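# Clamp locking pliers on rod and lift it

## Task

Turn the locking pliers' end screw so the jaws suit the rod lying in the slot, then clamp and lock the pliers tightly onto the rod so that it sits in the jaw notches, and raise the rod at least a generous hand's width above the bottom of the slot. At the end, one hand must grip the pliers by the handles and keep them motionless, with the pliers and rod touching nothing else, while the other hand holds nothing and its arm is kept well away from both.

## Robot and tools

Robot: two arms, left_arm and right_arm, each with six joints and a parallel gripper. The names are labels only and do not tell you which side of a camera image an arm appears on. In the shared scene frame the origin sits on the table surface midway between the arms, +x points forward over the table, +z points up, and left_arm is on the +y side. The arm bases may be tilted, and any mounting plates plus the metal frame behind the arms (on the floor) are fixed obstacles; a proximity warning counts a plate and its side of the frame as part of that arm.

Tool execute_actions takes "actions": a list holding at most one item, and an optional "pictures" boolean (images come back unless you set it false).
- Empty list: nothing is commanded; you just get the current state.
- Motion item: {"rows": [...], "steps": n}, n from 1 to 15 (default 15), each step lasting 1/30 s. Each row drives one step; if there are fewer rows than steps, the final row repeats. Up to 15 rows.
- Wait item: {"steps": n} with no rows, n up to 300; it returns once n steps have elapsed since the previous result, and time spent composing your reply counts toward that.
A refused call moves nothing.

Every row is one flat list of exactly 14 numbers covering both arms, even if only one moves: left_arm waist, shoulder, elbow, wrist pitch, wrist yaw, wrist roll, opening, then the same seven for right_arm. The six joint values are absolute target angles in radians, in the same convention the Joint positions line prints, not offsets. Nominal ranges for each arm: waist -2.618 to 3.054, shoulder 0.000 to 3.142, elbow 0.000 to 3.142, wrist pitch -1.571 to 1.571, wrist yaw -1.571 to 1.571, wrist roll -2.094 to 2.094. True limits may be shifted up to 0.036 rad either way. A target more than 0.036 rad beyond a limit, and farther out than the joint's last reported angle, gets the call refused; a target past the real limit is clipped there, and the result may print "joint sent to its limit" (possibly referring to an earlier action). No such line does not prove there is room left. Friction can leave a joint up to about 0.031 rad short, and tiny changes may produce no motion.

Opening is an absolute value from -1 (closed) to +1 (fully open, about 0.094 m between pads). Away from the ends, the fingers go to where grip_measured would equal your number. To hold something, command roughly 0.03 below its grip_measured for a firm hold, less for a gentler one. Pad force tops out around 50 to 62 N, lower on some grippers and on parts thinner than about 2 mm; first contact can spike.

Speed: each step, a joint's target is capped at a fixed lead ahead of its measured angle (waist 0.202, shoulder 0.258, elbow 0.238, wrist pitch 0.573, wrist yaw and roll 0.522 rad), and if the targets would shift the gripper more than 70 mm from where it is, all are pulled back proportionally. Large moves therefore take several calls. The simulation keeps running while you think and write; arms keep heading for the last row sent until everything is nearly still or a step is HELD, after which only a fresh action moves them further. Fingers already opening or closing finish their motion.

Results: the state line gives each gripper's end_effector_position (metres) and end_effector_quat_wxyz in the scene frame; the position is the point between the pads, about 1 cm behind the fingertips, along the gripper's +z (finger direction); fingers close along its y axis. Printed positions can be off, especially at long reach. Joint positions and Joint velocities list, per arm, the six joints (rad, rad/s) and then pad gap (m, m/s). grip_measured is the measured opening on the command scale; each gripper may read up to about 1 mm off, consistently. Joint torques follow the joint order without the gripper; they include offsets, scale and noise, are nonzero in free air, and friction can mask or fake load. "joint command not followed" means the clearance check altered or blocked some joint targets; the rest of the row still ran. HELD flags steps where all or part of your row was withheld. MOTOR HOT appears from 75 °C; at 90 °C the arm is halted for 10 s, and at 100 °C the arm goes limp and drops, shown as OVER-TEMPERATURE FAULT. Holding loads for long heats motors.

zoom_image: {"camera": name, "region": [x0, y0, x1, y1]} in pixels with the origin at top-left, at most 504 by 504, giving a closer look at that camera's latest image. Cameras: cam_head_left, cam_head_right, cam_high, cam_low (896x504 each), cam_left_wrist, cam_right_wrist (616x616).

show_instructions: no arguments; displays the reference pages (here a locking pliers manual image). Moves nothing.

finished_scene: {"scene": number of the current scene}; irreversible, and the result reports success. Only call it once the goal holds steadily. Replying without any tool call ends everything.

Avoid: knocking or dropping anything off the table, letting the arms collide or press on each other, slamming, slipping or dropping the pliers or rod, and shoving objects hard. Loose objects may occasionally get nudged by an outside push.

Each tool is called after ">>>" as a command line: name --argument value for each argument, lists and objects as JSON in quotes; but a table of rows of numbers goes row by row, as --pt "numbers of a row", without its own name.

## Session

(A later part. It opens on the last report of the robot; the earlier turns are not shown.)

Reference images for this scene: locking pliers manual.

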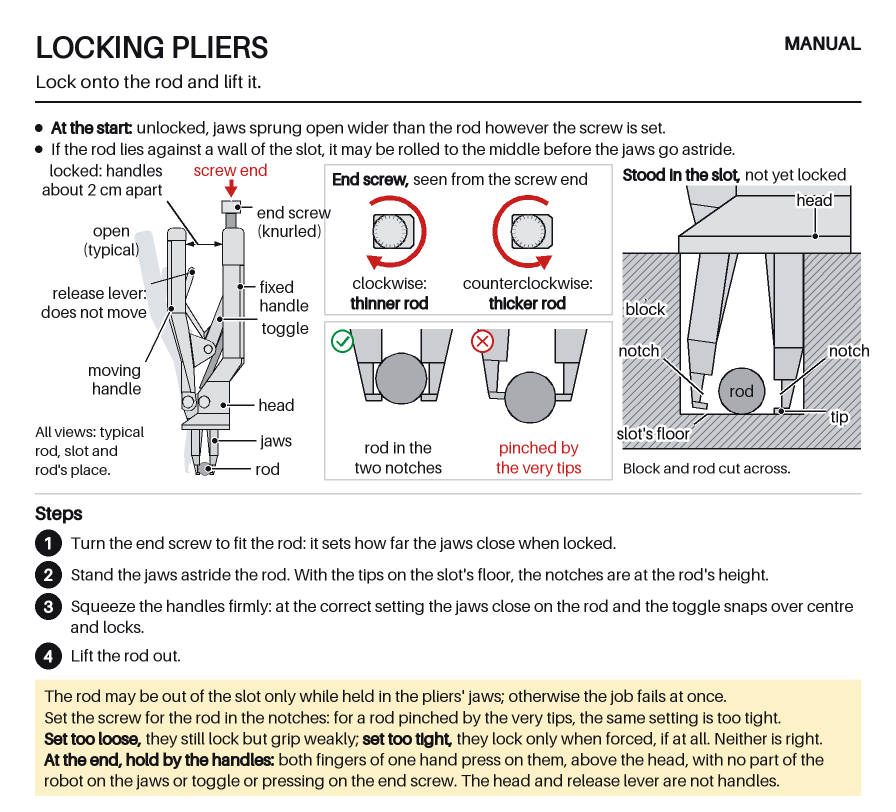

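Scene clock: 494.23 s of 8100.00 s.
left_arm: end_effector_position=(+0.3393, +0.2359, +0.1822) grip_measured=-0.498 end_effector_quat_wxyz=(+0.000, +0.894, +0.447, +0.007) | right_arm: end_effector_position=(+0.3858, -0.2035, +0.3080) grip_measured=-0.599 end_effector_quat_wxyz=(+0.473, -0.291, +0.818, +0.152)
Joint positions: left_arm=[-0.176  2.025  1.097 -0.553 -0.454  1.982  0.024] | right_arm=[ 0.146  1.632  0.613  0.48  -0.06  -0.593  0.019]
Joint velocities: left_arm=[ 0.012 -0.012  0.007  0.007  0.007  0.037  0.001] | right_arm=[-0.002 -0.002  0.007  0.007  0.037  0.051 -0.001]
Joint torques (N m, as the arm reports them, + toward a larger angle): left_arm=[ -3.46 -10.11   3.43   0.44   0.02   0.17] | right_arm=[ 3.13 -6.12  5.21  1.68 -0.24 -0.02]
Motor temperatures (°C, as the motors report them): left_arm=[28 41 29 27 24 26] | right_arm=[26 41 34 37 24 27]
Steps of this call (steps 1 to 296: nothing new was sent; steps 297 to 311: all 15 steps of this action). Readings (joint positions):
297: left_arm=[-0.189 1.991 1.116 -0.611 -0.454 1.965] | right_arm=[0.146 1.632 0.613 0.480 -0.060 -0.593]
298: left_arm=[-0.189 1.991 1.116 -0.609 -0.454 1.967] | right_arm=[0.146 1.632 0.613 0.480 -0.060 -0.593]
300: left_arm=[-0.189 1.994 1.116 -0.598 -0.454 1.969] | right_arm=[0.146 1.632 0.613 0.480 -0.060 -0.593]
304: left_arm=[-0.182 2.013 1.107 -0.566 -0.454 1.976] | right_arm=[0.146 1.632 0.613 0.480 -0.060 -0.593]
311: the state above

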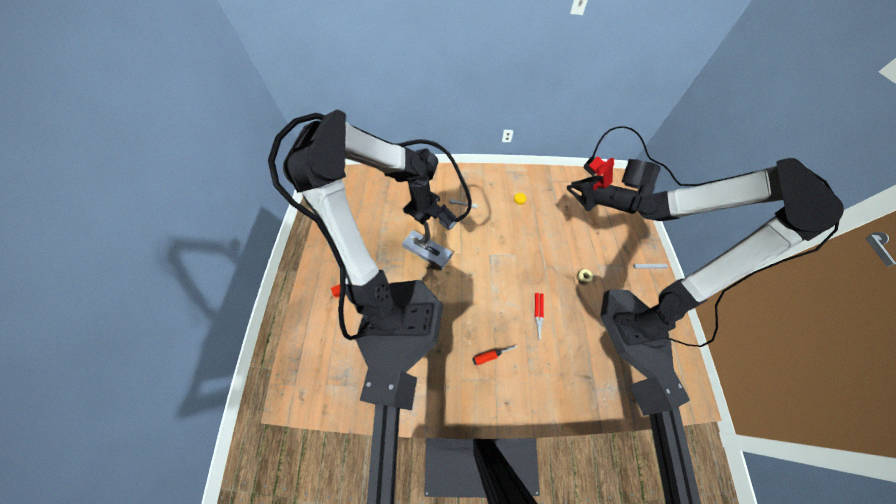

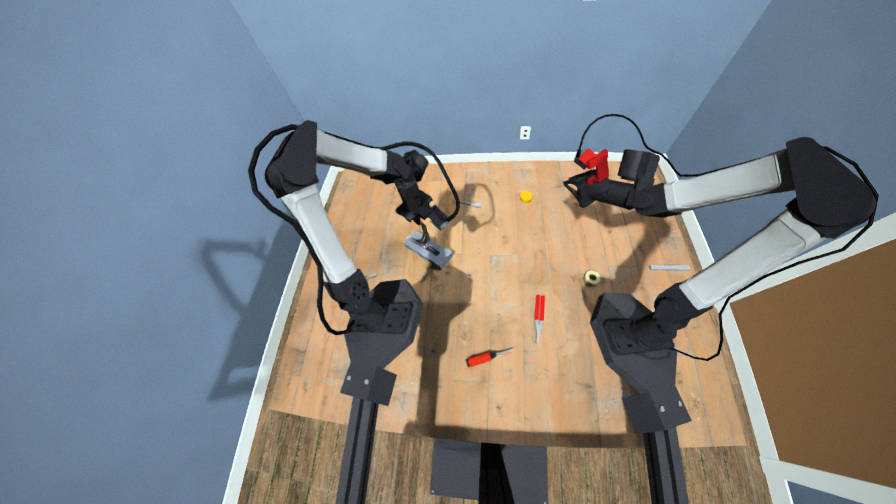

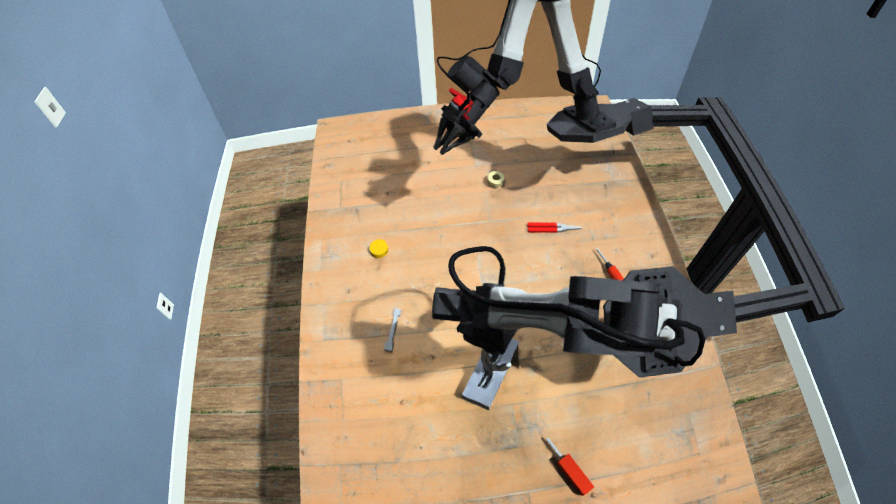

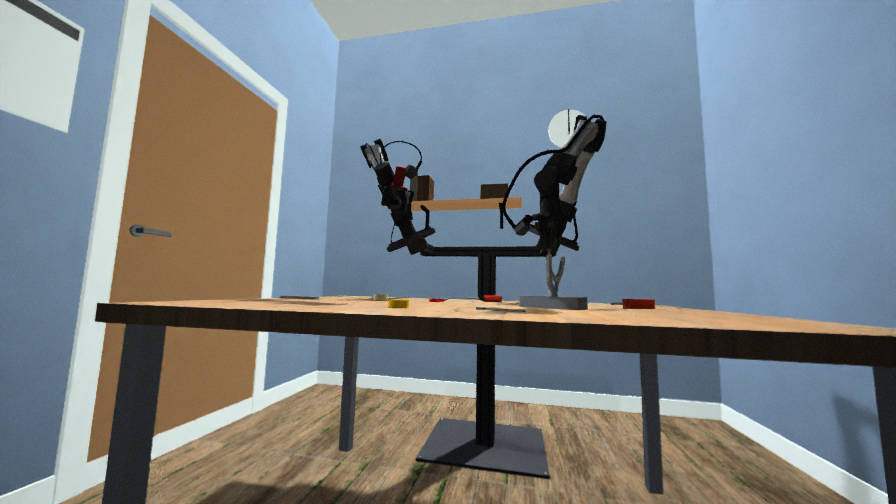

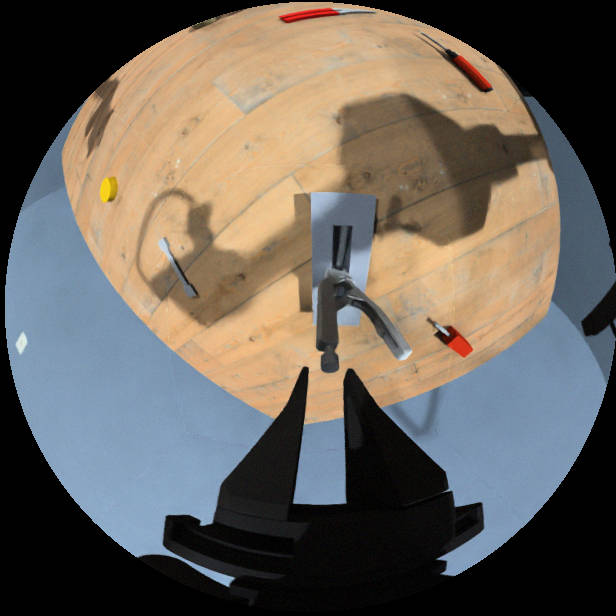

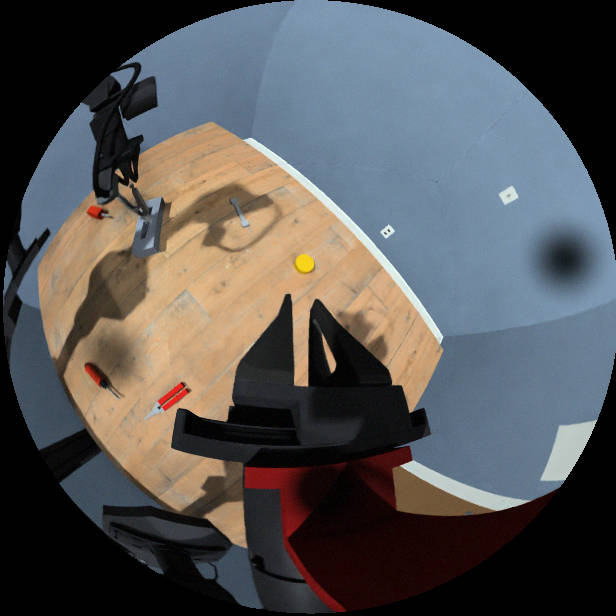

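>>> execute_actions --actions '[{"rows":[[-0.162,2.04,1.079,-0.575,-0.46,1.8,-0.5,0.15,1.64,0.6,0.455,-0.05,-0.6,-0.6],[-0.162,2.04,1.079,-0.575,-0.46,1.6,-0.5,0.15,1.64,0.6,0.455,-0.05,-0.6,-0.6],[-0.162,2.04,1.079,-0.575,-0.46,0.405,-0.5,0.15,1.64,0.6,0.455,-0.05,-0.6,-0.6]],"steps":15}]' --pictures false

>>> execute_actions --actions '[{"steps":15}]'

>>> zoom_image --camera "cam_left_wrist" --region '[240, 250, 440, 450]'

Scene clock: 500.40 s of 8100.00 s.
left_arm: end_effector_position=(+0.3376, +0.2364, +0.1822) grip_measured=-0.498 end_effector_quat_wxyz=(+0.001, +0.440, +0.898, +0.005) | right_arm: end_effector_position=(+0.3858, -0.2035, +0.3080) grip_measured=-0.599 end_effector_quat_wxyz=(+0.473, -0.291, +0.818, +0.152)
Joint positions: left_arm=[-0.176  2.025  1.097 -0.56  -0.454  0.675  0.024] | right_arm=[ 0.146  1.632  0.613  0.48  -0.06  -0.593  0.019]
Joint velocities: left_arm=[ 0.012  0.002 -0.007 -0.022  0.051 -1.751  0.   ] | right_arm=[-0.002  0.007 -0.017  0.037 -0.037 -0.066 -0.001]
Joint torques (N m, as the arm reports them, + toward a larger angle): left_arm=[ -3.45 -10.19   3.55   0.24   0.     0.05] | right_arm=[ 3.15 -6.16  5.15  1.64 -0.22  0.  ]
Motor temperatures (°C, as the motors report them): left_arm=[28 40 29 27 24 26] | right_arm=[26 41 34 37 24 27]
Steps of this call (steps 1 to 15: the robot went on to your last target; steps 16 to 170: nothing new was sent; steps 171 to 185: all 15 steps of this action). Readings (joint positions):
171: left_arm=[-0.176 2.025 1.097 -0.548 -0.454 1.958] | right_arm=[0.146 1.632 0.613 0.480 -0.060 -0.593]
172: left_arm=[-0.176 2.025 1.097 -0.551 -0.454 1.899] | right_arm=[0.146 1.632 0.613 0.480 -0.060 -0.593]
174: left_arm=[-0.176 2.025 1.097 -0.557 -0.454 1.709] | right_arm=[0.146 1.632 0.613 0.480 -0.060 -0.593]
178: left_arm=[-0.176 2.025 1.097 -0.559 -0.454 1.315] | right_arm=[0.146 1.632 0.613 0.480 -0.060 -0.593]
185: the state above

Scene clock: 500.90 s of 8100.00 s.
left_arm: end_effector_position=(+0.3376, +0.2364, +0.1822) grip_measured=-0.498 end_effector_quat_wxyz=(+0.002, +0.322, +0.947, +0.004) | right_arm: end_effector_position=(+0.3858, -0.2035, +0.3080) grip_measured=-0.599 end_effector_quat_wxyz=(+0.473, -0.291, +0.818, +0.152)
Joint positions: left_arm=[-0.176  2.025  1.097 -0.56  -0.454  0.421  0.024] | right_arm=[ 0.146  1.632  0.613  0.48  -0.06  -0.593  0.019]
Joint velocities: left_arm=[-0.017  0.002  0.002 -0.007  0.081 -0.11  -0.001] | right_arm=[-0.002 -0.007 -0.007 -0.022 -0.007 -0.022  0.001]
Joint torques (N m, as the arm reports them, + toward a larger angle): left_arm=[ -3.49 -10.09   3.56   0.26  -0.03   0.03] | right_arm=[ 3.34 -6.33  5.14  1.65 -0.24 -0.05]
Motor temperatures (°C, as the motors report them): left_arm=[28 40 29 27 24 26] | right_arm=[26 41 34 37 24 27]
Steps of this call (steps 1 to 15: the robot went on to your last target). Readings (joint positions):
1: left_arm=[-0.176 2.025 1.097 -0.560 -0.454 0.622] | right_arm=[0.146 1.632 0.613 0.480 -0.060 -0.593]
2: left_arm=[-0.176 2.025 1.097 -0.560 -0.454 0.579] | right_arm=[0.146 1.632 0.613 0.480 -0.060 -0.593]
4: left_arm=[-0.176 2.025 1.097 -0.560 -0.454 0.518] | right_arm=[0.146 1.632 0.613 0.480 -0.060 -0.593]
8: left_arm=[-0.176 2.025 1.097 -0.560 -0.454 0.455] | right_arm=[0.146 1.632 0.613 0.480 -0.060 -0.593]
15: the state above

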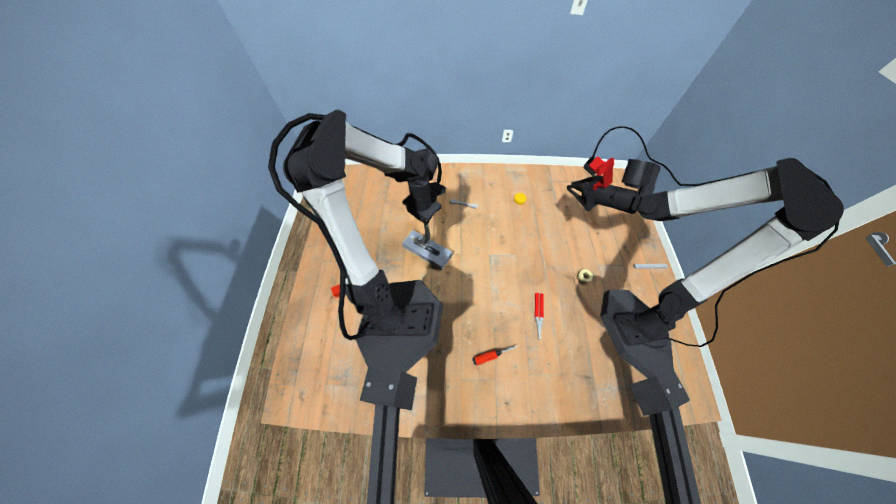

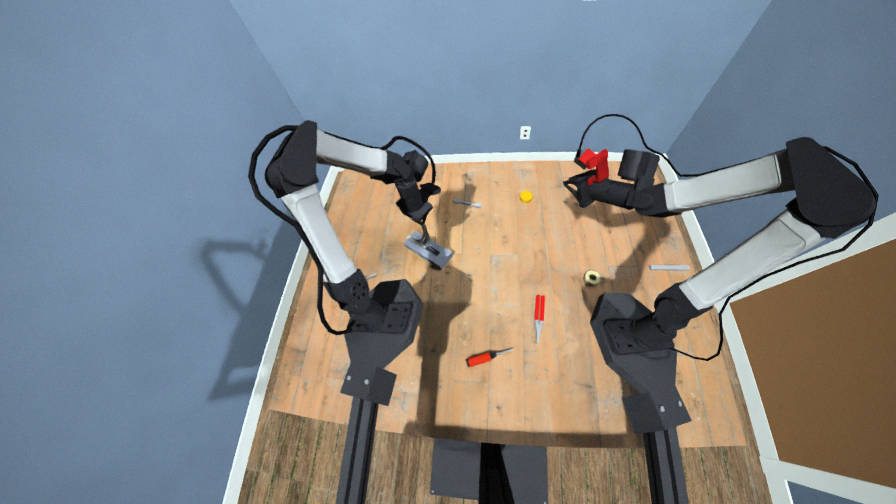

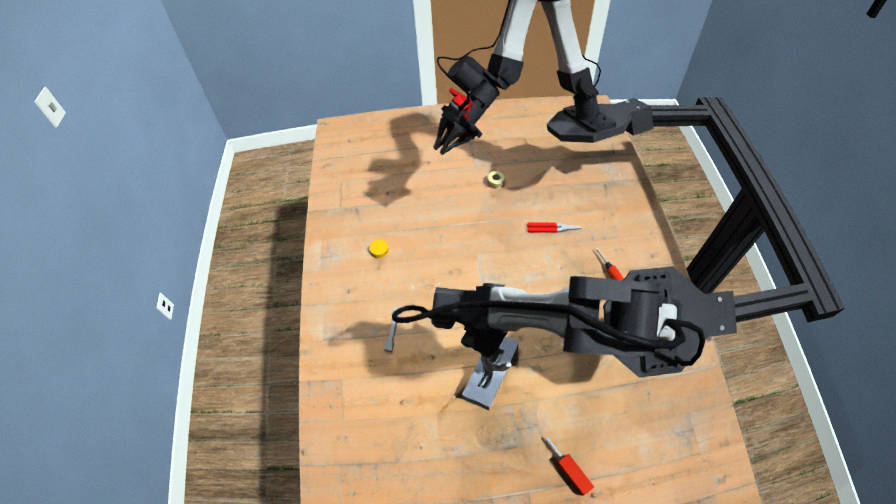

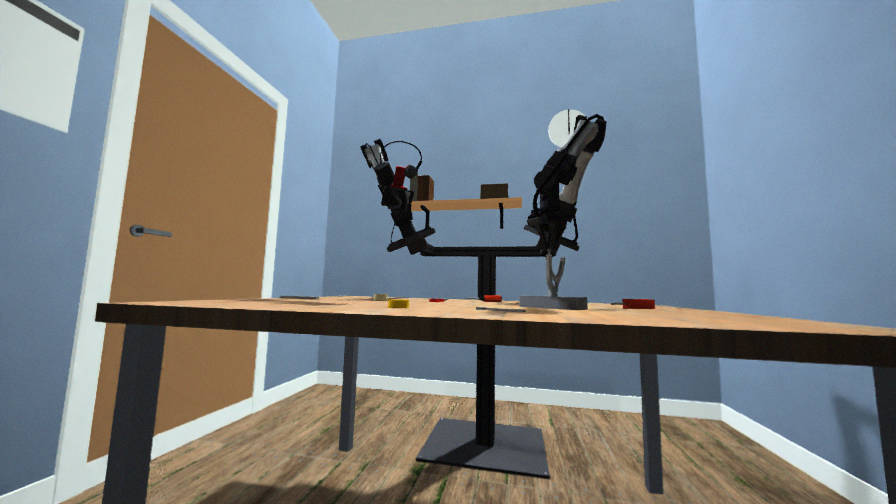

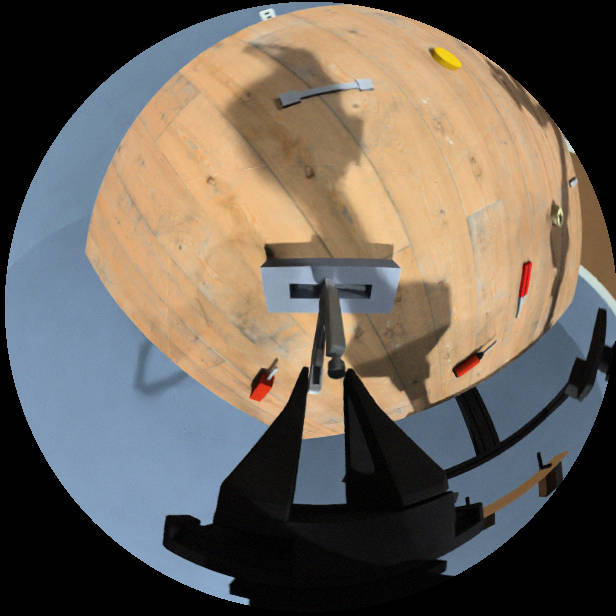

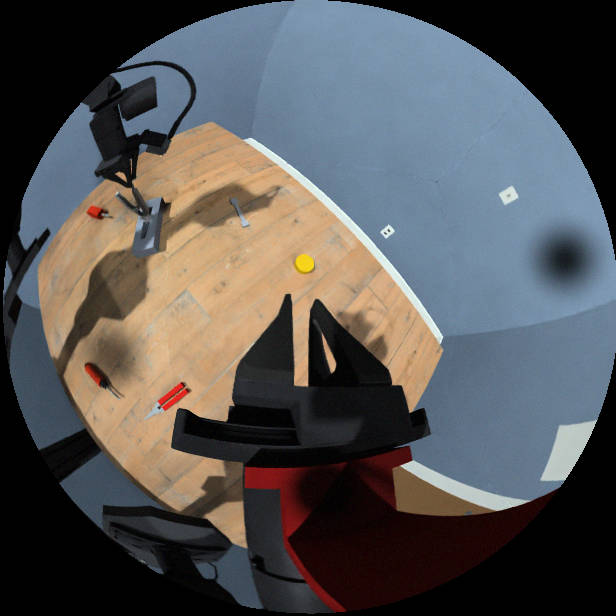

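Region (240, 250, 440, 450) of cam_left_wrist's 616x616 image, scaled by 2.520, with more detail than that image has.

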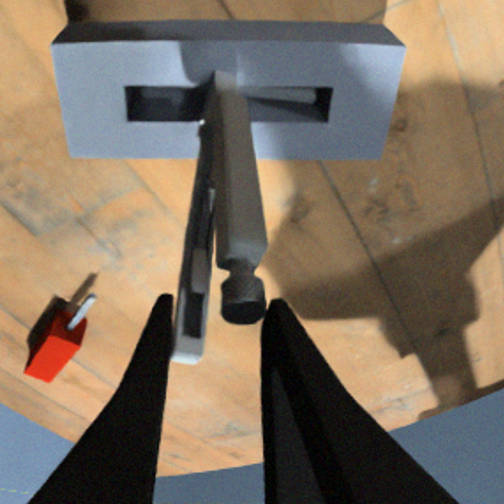

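>>> execute_actions --actions '[{"rows":[[-0.19,2.04,1.079,-0.58,-0.46,0.405,-0.5,0.15,1.64,0.6,0.455,-0.05,-0.6,-0.6],[-0.197,2.04,1.079,-0.583,-0.46,0.405,-0.5,0.15,1.64,0.6,0.455,-0.05,-0.6,-0.6],[-0.204,2.04,1.079,-0.585,-0.46,0.405,-0.5,0.15,1.64,0.6,0.455,-0.05,-0.6,-0.6],[-0.204,2.04,1.079,-0.585,-0.46,0.405,-0.5,0.15,1.64,0.6,0.455,-0.05,-0.6,-0.6],[-0.204,2.04,1.079,-0.585,-0.46,0.405,-0.5,0.15,1.64,0.6,0.455,-0.05,-0.6,-0.6],[-0.204,2.04,1.079,-0.585,-0.46,0.405,-0.5,0.15,1.64,0.6,0.455,-0.05,-0.6,-0.6],[-0.204,2.04,1.079,-0.585,-0.46,0.6,-0.5,0.15,1.64,0.6,0.455,-0.05,-0.6,-0.6],[-0.204,2.04,1.079,-0.585,-0.46,2.0,-0.5,0.15,1.64,0.6,0.455,-0.05,-0.6,-0.6]],"steps":15}]' --pictures false

>>> execute_actions --actions '[{"steps":25}]'

>>> zoom_image --camera "cam_left_wrist" --region '[240, 250, 440, 450]'

Scene clock: 512.83 s of 8100.00 s.
left_arm: end_effector_position=(+0.3354, +0.2302, +0.1852) grip_measured=-0.498 end_effector_quat_wxyz=(+0.001, +0.670, +0.742, +0.005) | right_arm: end_effector_position=(+0.3858, -0.2035, +0.3080) grip_measured=-0.599 end_effector_quat_wxyz=(+0.473, -0.291, +0.818, +0.152)
Joint positions: left_arm=[-0.197  2.025  1.097 -0.569 -0.455  1.21   0.024] | right_arm=[ 0.146  1.632  0.613  0.48  -0.06  -0.593  0.019]
Joint velocities: left_arm=[ 0.002 -0.022  0.017  0.007 -0.007  2.806 -0.   ] | right_arm=[-0.002 -0.012  0.017  0.022 -0.007 -0.022  0.001]
Joint torques (N m, as the arm reports them, + toward a larger angle): left_arm=[-5.09 -9.97  3.48  0.22  0.03  0.12] | right_arm=[ 3.28 -6.18  5.39  1.66 -0.2   0.04]
Motor temperatures (°C, as the motors report them): left_arm=[28 40 28 27 24 26] | right_arm=[26 41 34 37 24 27]
Steps of this call (steps 1 to 15: the robot went on to your last target; steps 16 to 343: nothing new was sent; steps 344 to 358: all 15 steps of this action). Readings (joint positions):
344: left_arm=[-0.176 2.025 1.097 -0.561 -0.454 0.412] | right_arm=[0.146 1.632 0.613 0.480 -0.060 -0.593]
345: left_arm=[-0.177 2.025 1.097 -0.562 -0.454 0.411] | right_arm=[0.146 1.632 0.613 0.480 -0.060 -0.593]
347: left_arm=[-0.184 2.025 1.097 -0.565 -0.454 0.411] | right_arm=[0.146 1.632 0.613 0.480 -0.060 -0.593]
351: left_arm=[-0.197 2.025 1.097 -0.567 -0.455 0.521] | right_arm=[0.146 1.632 0.613 0.480 -0.060 -0.593]
358: the state above

Scene clock: 513.67 s of 8100.00 s.
left_arm: end_effector_position=(+0.3348, +0.2303, +0.1852) grip_measured=-0.498 end_effector_quat_wxyz=(-0.002, +0.902, +0.431, +0.003) | right_arm: end_effector_position=(+0.3858, -0.2035, +0.3080) grip_measured=-0.599 end_effector_quat_wxyz=(+0.473, -0.291, +0.818, +0.152)
Joint positions: left_arm=[-0.197  2.025  1.097 -0.572 -0.455  1.99   0.024] | right_arm=[ 0.146  1.632  0.613  0.48  -0.06  -0.593  0.019]
Joint velocities: left_arm=[-0.012  0.002  0.017 -0.022 -0.022  0.125  0.   ] | right_arm=[-0.007 -0.002 -0.002  0.007  0.007 -0.022 -0.   ]
Joint torques (N m, as the arm reports them, + toward a larger angle): left_arm=[-5.06 -9.94  3.48  0.17  0.03  0.18] | right_arm=[ 3.25 -6.17  5.23  1.65 -0.24 -0.01]
Motor temperatures (°C, as the motors report them): left_arm=[28 40 28 27 24 26] | right_arm=[26 41 34 37 24 27]
Steps of this call (steps 1 to 25: the robot went on to your last target). Readings (joint positions):
1: left_arm=[-0.197 2.025 1.097 -0.570 -0.455 1.308] | right_arm=[0.146 1.632 0.613 0.480 -0.060 -0.593]
2: left_arm=[-0.197 2.025 1.097 -0.570 -0.455 1.407] | right_arm=[0.146 1.632 0.613 0.480 -0.060 -0.593]
4: left_arm=[-0.197 2.025 1.097 -0.570 -0.455 1.599] | right_arm=[0.146 1.632 0.613 0.480 -0.060 -0.593]
8: left_arm=[-0.197 2.025 1.097 -0.572 -0.455 1.833] | right_arm=[0.146 1.632 0.613 0.480 -0.060 -0.593]
25: the state above

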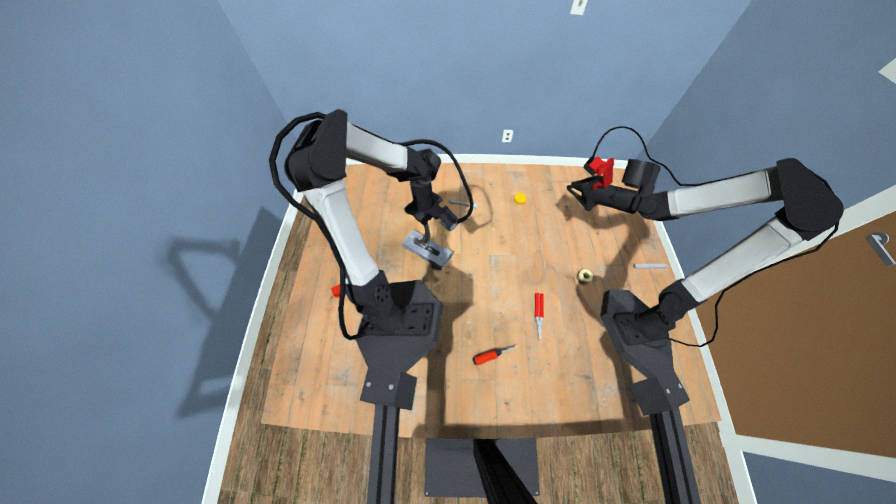

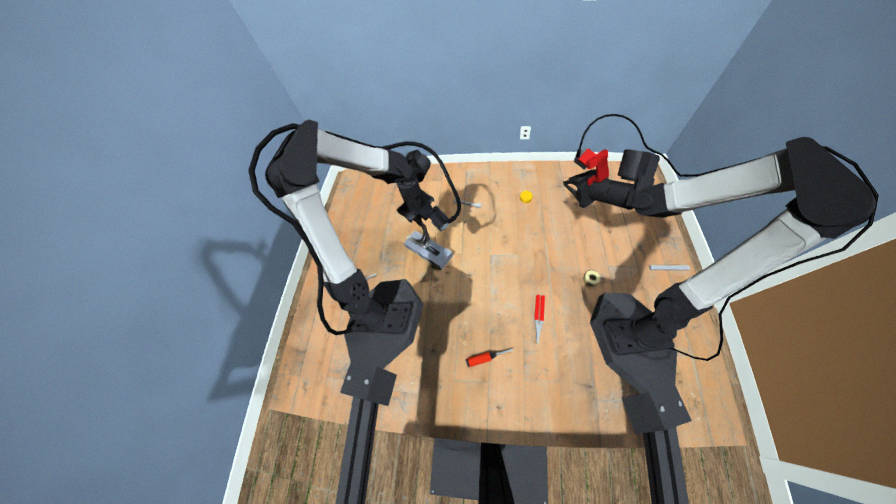

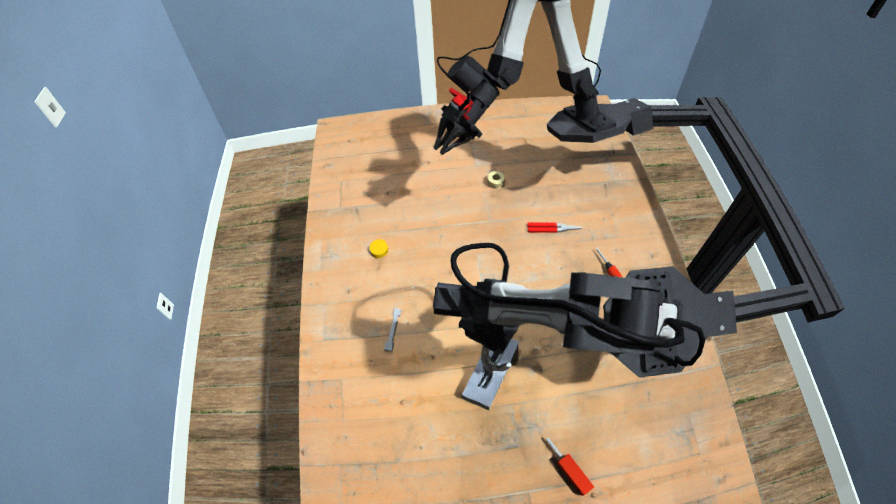

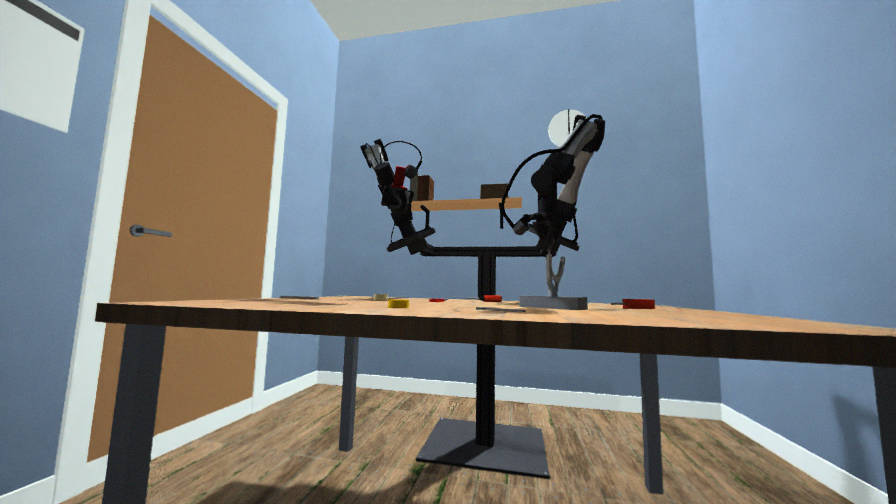

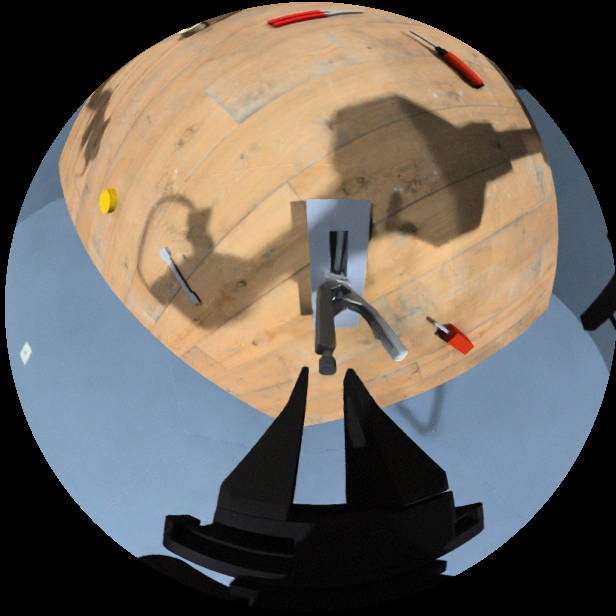

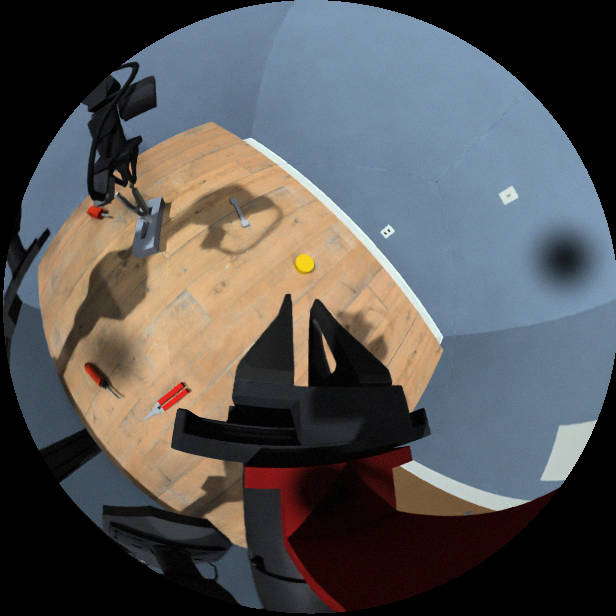

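Region (240, 250, 440, 450) of cam_left_wrist's 616x616 image, scaled by 2.520, with more detail than that image has.

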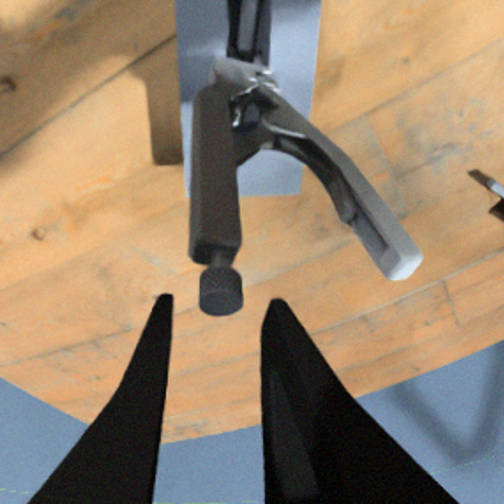

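>>> execute_actions --actions '[{"rows":[[-0.183,2.043,1.078,-0.555,-0.46,2.03,-0.5,0.15,1.64,0.6,0.455,-0.05,-0.6,-0.6],[-0.181,2.046,1.077,-0.548,-0.46,2.03,-0.5,0.15,1.64,0.6,0.455,-0.05,-0.6,-0.6],[-0.178,2.05,1.075,-0.541,-0.46,2.03,-0.5,0.15,1.64,0.6,0.455,-0.05,-0.6,-0.6],[-0.175,2.053,1.074,-0.535,-0.46,2.03,-0.5,0.15,1.64,0.6,0.455,-0.05,-0.6,-0.6],[-0.172,2.057,1.072,-0.529,-0.46,2.03,-0.5,0.15,1.64,0.6,0.455,-0.05,-0.6,-0.6],[-0.169,2.06,1.07,-0.524,-0.46,2.03,-0.5,0.15,1.64,0.6,0.455,-0.05,-0.6,-0.6],[-0.167,2.063,1.069,-0.52,-0.46,2.03,-0.5,0.15,1.64,0.6,0.455,-0.05,-0.6,-0.6]],"steps":15}]' --pictures false

>>> execute_actions --actions '[{"steps":12}]'

>>> zoom_image --camera "cam_left_wrist" --region '[240, 250, 440, 450]'

>>> zoom_image --camera "cam_low" --region '[510, 220, 600, 310]'

Scene clock: 521.70 s of 8100.00 s.
left_arm: end_effector_position=(+0.3358, +0.2319, +0.1760) grip_measured=-0.498 end_effector_quat_wxyz=(-0.002, +0.905, +0.425, +0.004) | right_arm: end_effector_position=(+0.3858, -0.2035, +0.3080) grip_measured=-0.599 end_effector_quat_wxyz=(+0.473, -0.291, +0.818, +0.152)
Joint positions: left_arm=[-0.181  2.045  1.09  -0.535 -0.455  2.022  0.024] | right_arm=[ 0.146  1.632  0.613  0.48  -0.06  -0.593  0.019]
Joint velocities: left_arm=[ 0.007  0.002 -0.017  0.037  0.051 -0.037 -0.   ] | right_arm=[ 0.017 -0.007  0.017 -0.022 -0.007 -0.022  0.001]
Joint torques (N m, as the arm reports them, + toward a larger angle): left_arm=[-3.6  -9.74  3.21  0.46  0.03  0.17] | right_arm=[ 3.19 -6.24  5.13  1.67 -0.23 -0.05]
Motor temperatures (°C, as the motors report them): left_arm=[28 40 28 27 24 26] | right_arm=[26 41 34 37 24 27]
Steps of this call (steps 1 to 30: the robot went on to your last target; steps 31 to 226: nothing new was sent; steps 227 to 241: all 15 steps of this action). Readings (joint positions):
227: left_arm=[-0.197 2.025 1.097 -0.572 -0.455 1.998] | right_arm=[0.146 1.632 0.613 0.480 -0.060 -0.593]
228: left_arm=[-0.197 2.025 1.097 -0.570 -0.455 2.003] | right_arm=[0.146 1.632 0.613 0.480 -0.060 -0.593]
230: left_arm=[-0.197 2.026 1.097 -0.564 -0.455 2.011] | right_arm=[0.146 1.632 0.613 0.480 -0.060 -0.593]
234: left_arm=[-0.187 2.039 1.097 -0.545 -0.455 2.018] | right_arm=[0.146 1.632 0.613 0.480 -0.060 -0.593]
241: the state above

Scene clock: 522.10 s of 8100.00 s.
left_arm: end_effector_position=(+0.3367, +0.2317, +0.1760) grip_measured=-0.498 end_effector_quat_wxyz=(-0.001, +0.905, +0.425, +0.006) | right_arm: end_effector_position=(+0.3858, -0.2035, +0.3080) grip_measured=-0.599 end_effector_quat_wxyz=(+0.473, -0.291, +0.818, +0.152)
Joint positions: left_arm=[-0.181  2.045  1.09  -0.532 -0.455  2.024  0.024] | right_arm=[ 0.146  1.632  0.613  0.48  -0.06  -0.593  0.019]
Joint velocities: left_arm=[ 0.007  0.002 -0.007 -0.022  0.037  0.007 -0.001] | right_arm=[-0.012  0.002 -0.007 -0.037  0.051 -0.007 -0.001]
Joint torques (N m, as the arm reports them, + toward a larger angle): left_arm=[-3.5  -9.75  3.13  0.43  0.03  0.16] | right_arm=[ 3.21 -6.37  5.24  1.64 -0.23  0.  ]
Motor temperatures (°C, as the motors report them): left_arm=[28 40 28 27 24 26] | right_arm=[26 41 34 37 24 27]
Steps of this call (steps 1 to 12: the robot went on to your last target). Readings (joint positions):
1: left_arm=[-0.181 2.045 1.090 -0.535 -0.455 2.023] | right_arm=[0.146 1.632 0.613 0.480 -0.060 -0.593]
2: left_arm=[-0.181 2.045 1.090 -0.534 -0.455 2.023] | right_arm=[0.146 1.632 0.613 0.480 -0.060 -0.593]
4: left_arm=[-0.181 2.045 1.090 -0.533 -0.455 2.023] | right_arm=[0.146 1.632 0.613 0.480 -0.060 -0.593]
8: left_arm=[-0.181 2.045 1.090 -0.532 -0.455 2.024] | right_arm=[0.146 1.632 0.613 0.480 -0.060 -0.593]
12: the state above

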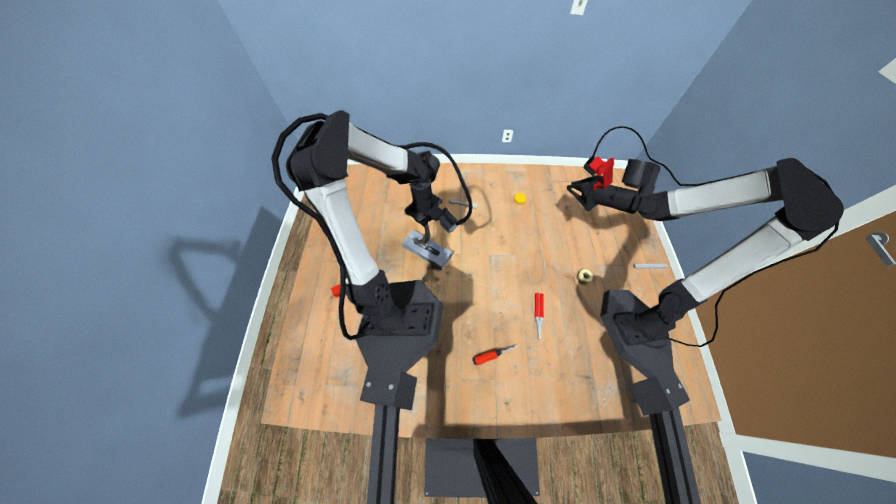

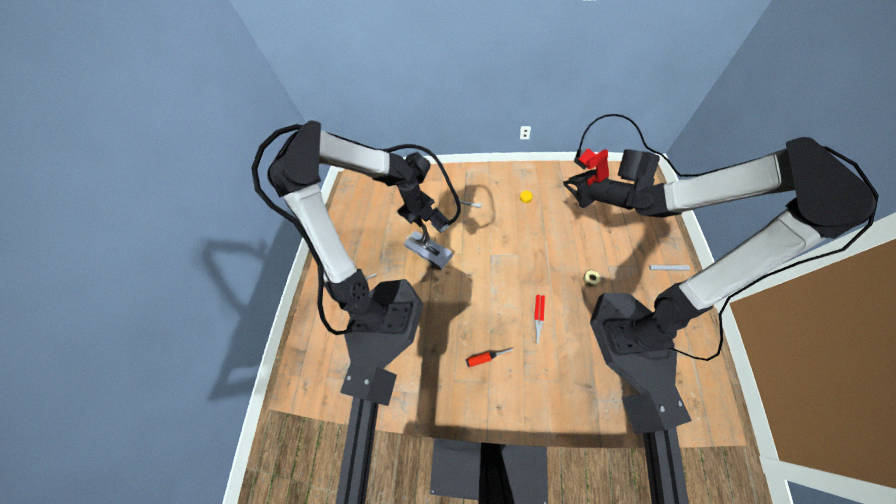

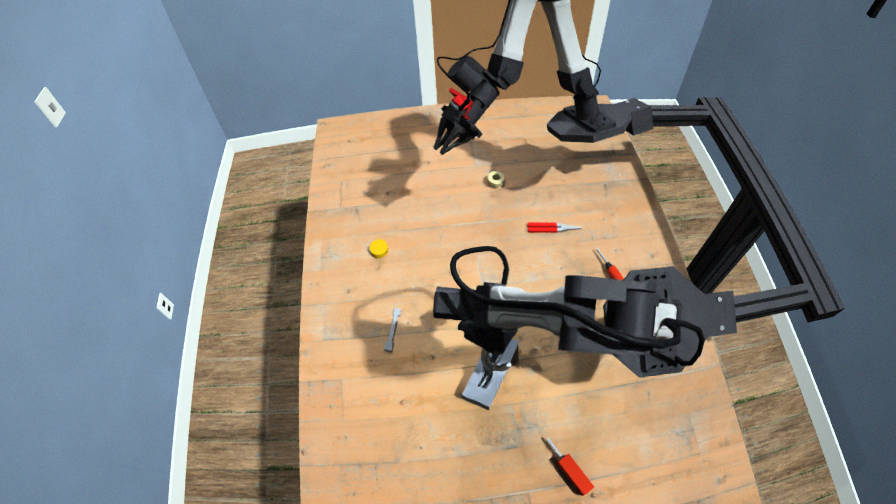

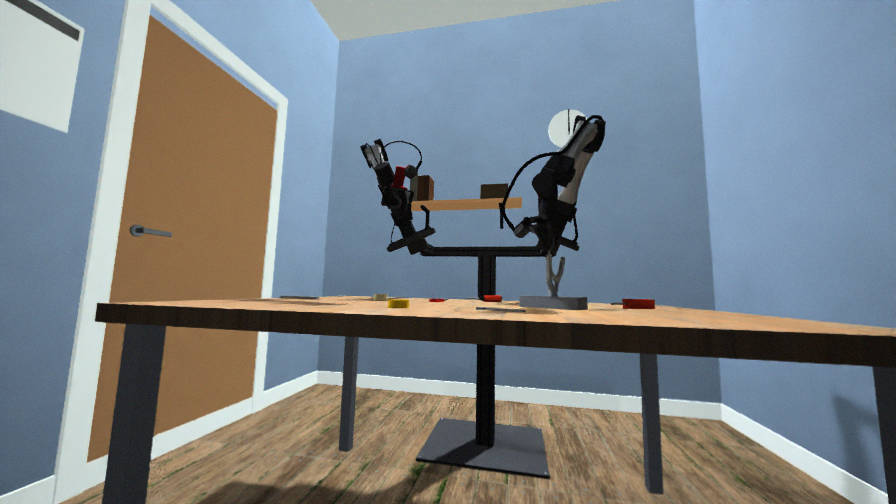

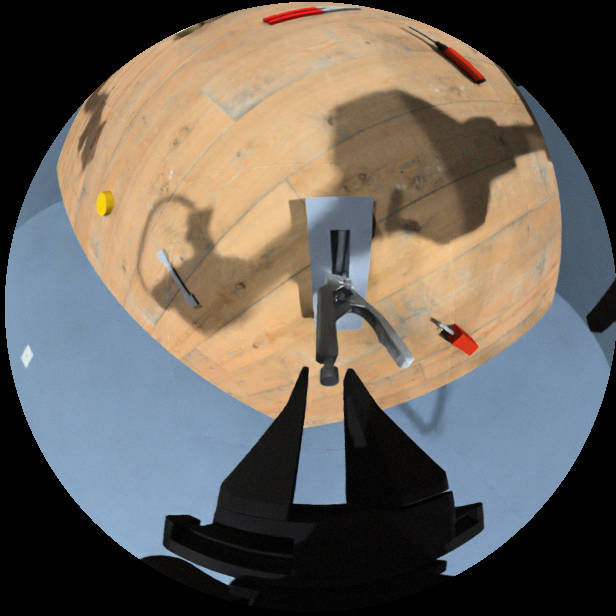

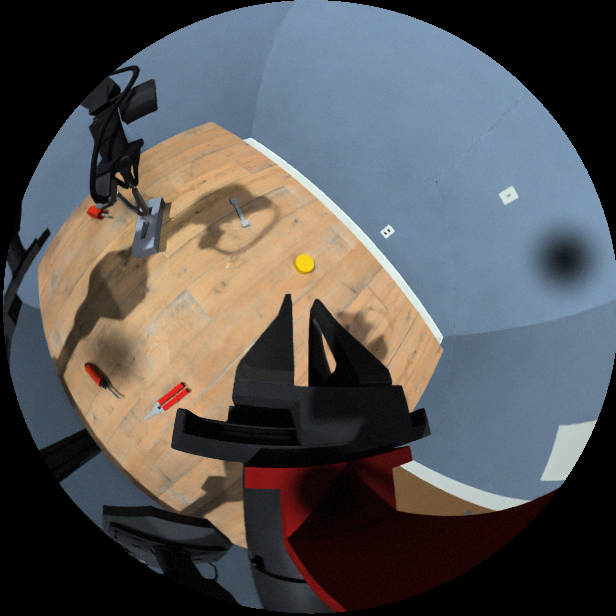

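Region (240, 250, 440, 450) of cam_left_wrist's 616x616 image, scaled by 2.520, with more detail than that image has.

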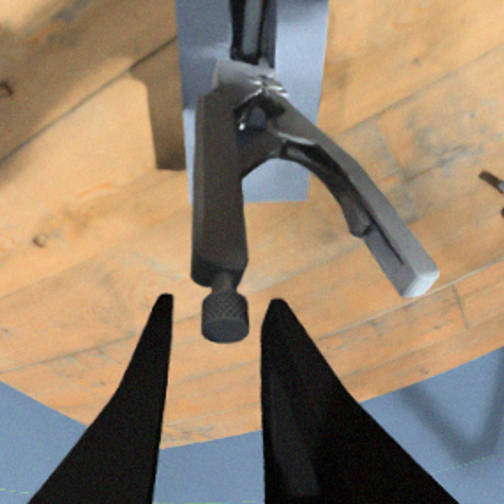

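Region (510, 220, 600, 310) of cam_low's 896x504 image, scaled by 5.600, with more detail than that image has.

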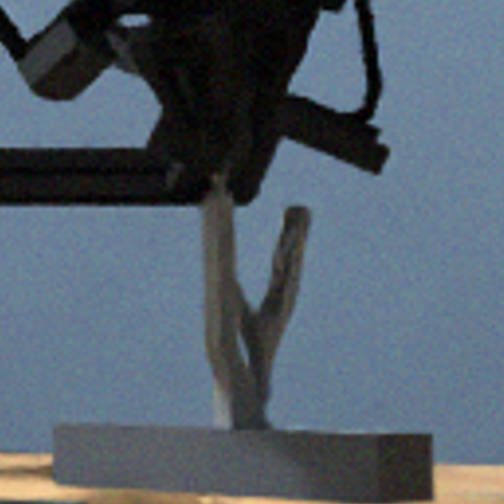

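Shift 2.3 mm inward via q4 then close.

>>> execute_actions --actions '[{"rows":[[-0.167,2.063,1.069,-0.555,-0.46,2.03,-0.52,0.15,1.64,0.6,0.455,-0.05,-0.6,-0.6],[-0.167,2.063,1.069,-0.555,-0.46,2.03,-0.54,0.15,1.64,0.6,0.455,-0.05,-0.6,-0.6],[-0.167,2.063,1.069,-0.555,-0.46,2.03,-0.57,0.15,1.64,0.6,0.455,-0.05,-0.6,-0.6],[-0.167,2.063,1.069,-0.555,-0.46,2.03,-0.6,0.15,1.64,0.6,0.455,-0.05,-0.6,-0.6],[-0.167,2.063,1.069,-0.555,-0.46,2.03,-0.63,0.15,1.64,0.6,0.455,-0.05,-0.6,-0.6],[-0.167,2.063,1.069,-0.555,-0.46,2.03,-0.66,0.15,1.64,0.6,0.455,-0.05,-0.6,-0.6],[-0.167,2.063,1.069,-0.555,-0.46,2.03,-0.68,0.15,1.64,0.6,0.455,-0.05,-0.6,-0.6],[-0.167,2.063,1.069,-0.555,-0.46,2.03,-0.7,0.15,1.64,0.6,0.455,-0.05,-0.6,-0.6],[-0.167,2.063,1.069,-0.555,-0.46,2.03,-0.72,0.15,1.64,0.6,0.455,-0.05,-0.6,-0.6],[-0.167,2.063,1.069,-0.555,-0.46,2.03,-0.74,0.15,1.64,0.6,0.455,-0.05,-0.6,-0.6],[-0.167,2.063,1.069,-0.555,-0.46,2.03,-0.755,0.15,1.64,0.6,0.455,-0.05,-0.6,-0.6],[-0.167,2.063,1.069,-0.555,-0.46,2.03,-0.77,0.15,1.64,0.6,0.455,-0.05,-0.6,-0.6],[-0.167,2.063,1.069,-0.555,-0.46,2.03,-0.78,0.15,1.64,0.6,0.455,-0.05,-0.6,-0.6],[-0.167,2.063,1.069,-0.555,-0.46,2.03,-0.79,0.15,1.64,0.6,0.455,-0.05,-0.6,-0.6],[-0.167,2.063,1.069,-0.555,-0.46,2.03,-0.797,0.15,1.64,0.6,0.455,-0.05,-0.6,-0.6]],"steps":15}]' --pictures false

>>> execute_actions --actions '[{"steps":10}]' --pictures false

Scene clock: 531.40 s of 8100.00 s.
left_arm: end_effector_position=(+0.3346, +0.2322, +0.1760) grip_measured=-0.782 end_effector_quat_wxyz=(-0.004, +0.906, +0.423, +0.002) | right_arm: end_effector_position=(+0.3858, -0.2035, +0.3080) grip_measured=-0.599 end_effector_quat_wxyz=(+0.473, -0.291, +0.818, +0.152)
Joint positions: left_arm=[-0.181  2.045  1.09  -0.541 -0.455  2.024  0.01 ] | right_arm=[ 0.146  1.632  0.613  0.48  -0.06  -0.593  0.019]
Joint velocities: left_arm=[-0.007 -0.002 -0.022 -0.051  0.007 -0.051 -0.004] | right_arm=[-0.002 -0.002 -0.012 -0.051 -0.066 -0.022  0.   ]
Joint torques (N m, as the arm reports them, + toward a larger angle): left_arm=[-3.49 -9.74  3.11  0.14  0.03  0.17] | right_arm=[ 3.33 -6.2   5.14  1.63 -0.24  0.04]
Motor temperatures (°C, as the motors report them): left_arm=[28 40 28 27 24 26] | right_arm=[26 41 34 37 24 27]
Steps of this call (steps 1 to 15: the robot went on to your last target; steps 16 to 264: nothing new was sent; steps 265 to 279: all 15 steps of this action). Readings (joint positions):
265: left_arm=[-0.181 2.045 1.090 -0.532 -0.455 2.024] | right_arm=[0.146 1.632 0.613 0.480 -0.060 -0.593]
266: left_arm=[-0.181 2.045 1.090 -0.534 -0.455 2.024] | right_arm=[0.146 1.632 0.613 0.480 -0.060 -0.593]
268: left_arm=[-0.181 2.045 1.090 -0.537 -0.455 2.024] | right_arm=[0.146 1.632 0.613 0.480 -0.060 -0.593]
272: left_arm=[-0.181 2.045 1.090 -0.540 -0.455 2.024] | right_arm=[0.146 1.632 0.613 0.480 -0.060 -0.593]
279: the state above

Scene clock: 531.73 s of 8100.00 s.
left_arm: end_effector_position=(+0.3346, +0.2322, +0.1760) grip_measured=-0.783 end_effector_quat_wxyz=(-0.004, +0.906, +0.423, +0.002) | right_arm: end_effector_position=(+0.3858, -0.2035, +0.3080) grip_measured=-0.599 end_effector_quat_wxyz=(+0.473, -0.291, +0.818, +0.152)
Joint positions: left_arm=[-0.181  2.045  1.09  -0.541 -0.455  2.024  0.01 ] | right_arm=[ 0.146  1.632  0.613  0.48  -0.06  -0.593  0.019]
Joint velocities: left_arm=[ 0.017 -0.012  0.002 -0.037 -0.007 -0.066  0.001] | right_arm=[ 0.002  0.012  0.007 -0.051 -0.007 -0.037  0.001]
Joint torques (N m, as the arm reports them, + toward a larger angle): left_arm=[-3.5  -9.71  3.12  0.14  0.03  0.16] | right_arm=[ 3.35 -6.3   5.22  1.68 -0.22  0.04]
Motor temperatures (°C, as the motors report them): left_arm=[28 40 28 27 24 26] | right_arm=[26 41 34 37 24 27]
Steps of this call (steps 1 to 10: the robot went on to your last target). Readings (joint positions):
1: left_arm=[-0.181 2.045 1.090 -0.541 -0.455 2.024] | right_arm=[0.146 1.632 0.613 0.480 -0.060 -0.593]
2: left_arm=[-0.181 2.045 1.090 -0.541 -0.455 2.024] | right_arm=[0.146 1.632 0.613 0.480 -0.060 -0.593]
4: left_arm=[-0.181 2.045 1.090 -0.541 -0.455 2.024] | right_arm=[0.146 1.632 0.613 0.480 -0.060 -0.593]
8: left_arm=[-0.181 2.045 1.090 -0.541 -0.455 2.024] | right_arm=[0.146 1.632 0.613 0.480 -0.060 -0.593]
10: the state above


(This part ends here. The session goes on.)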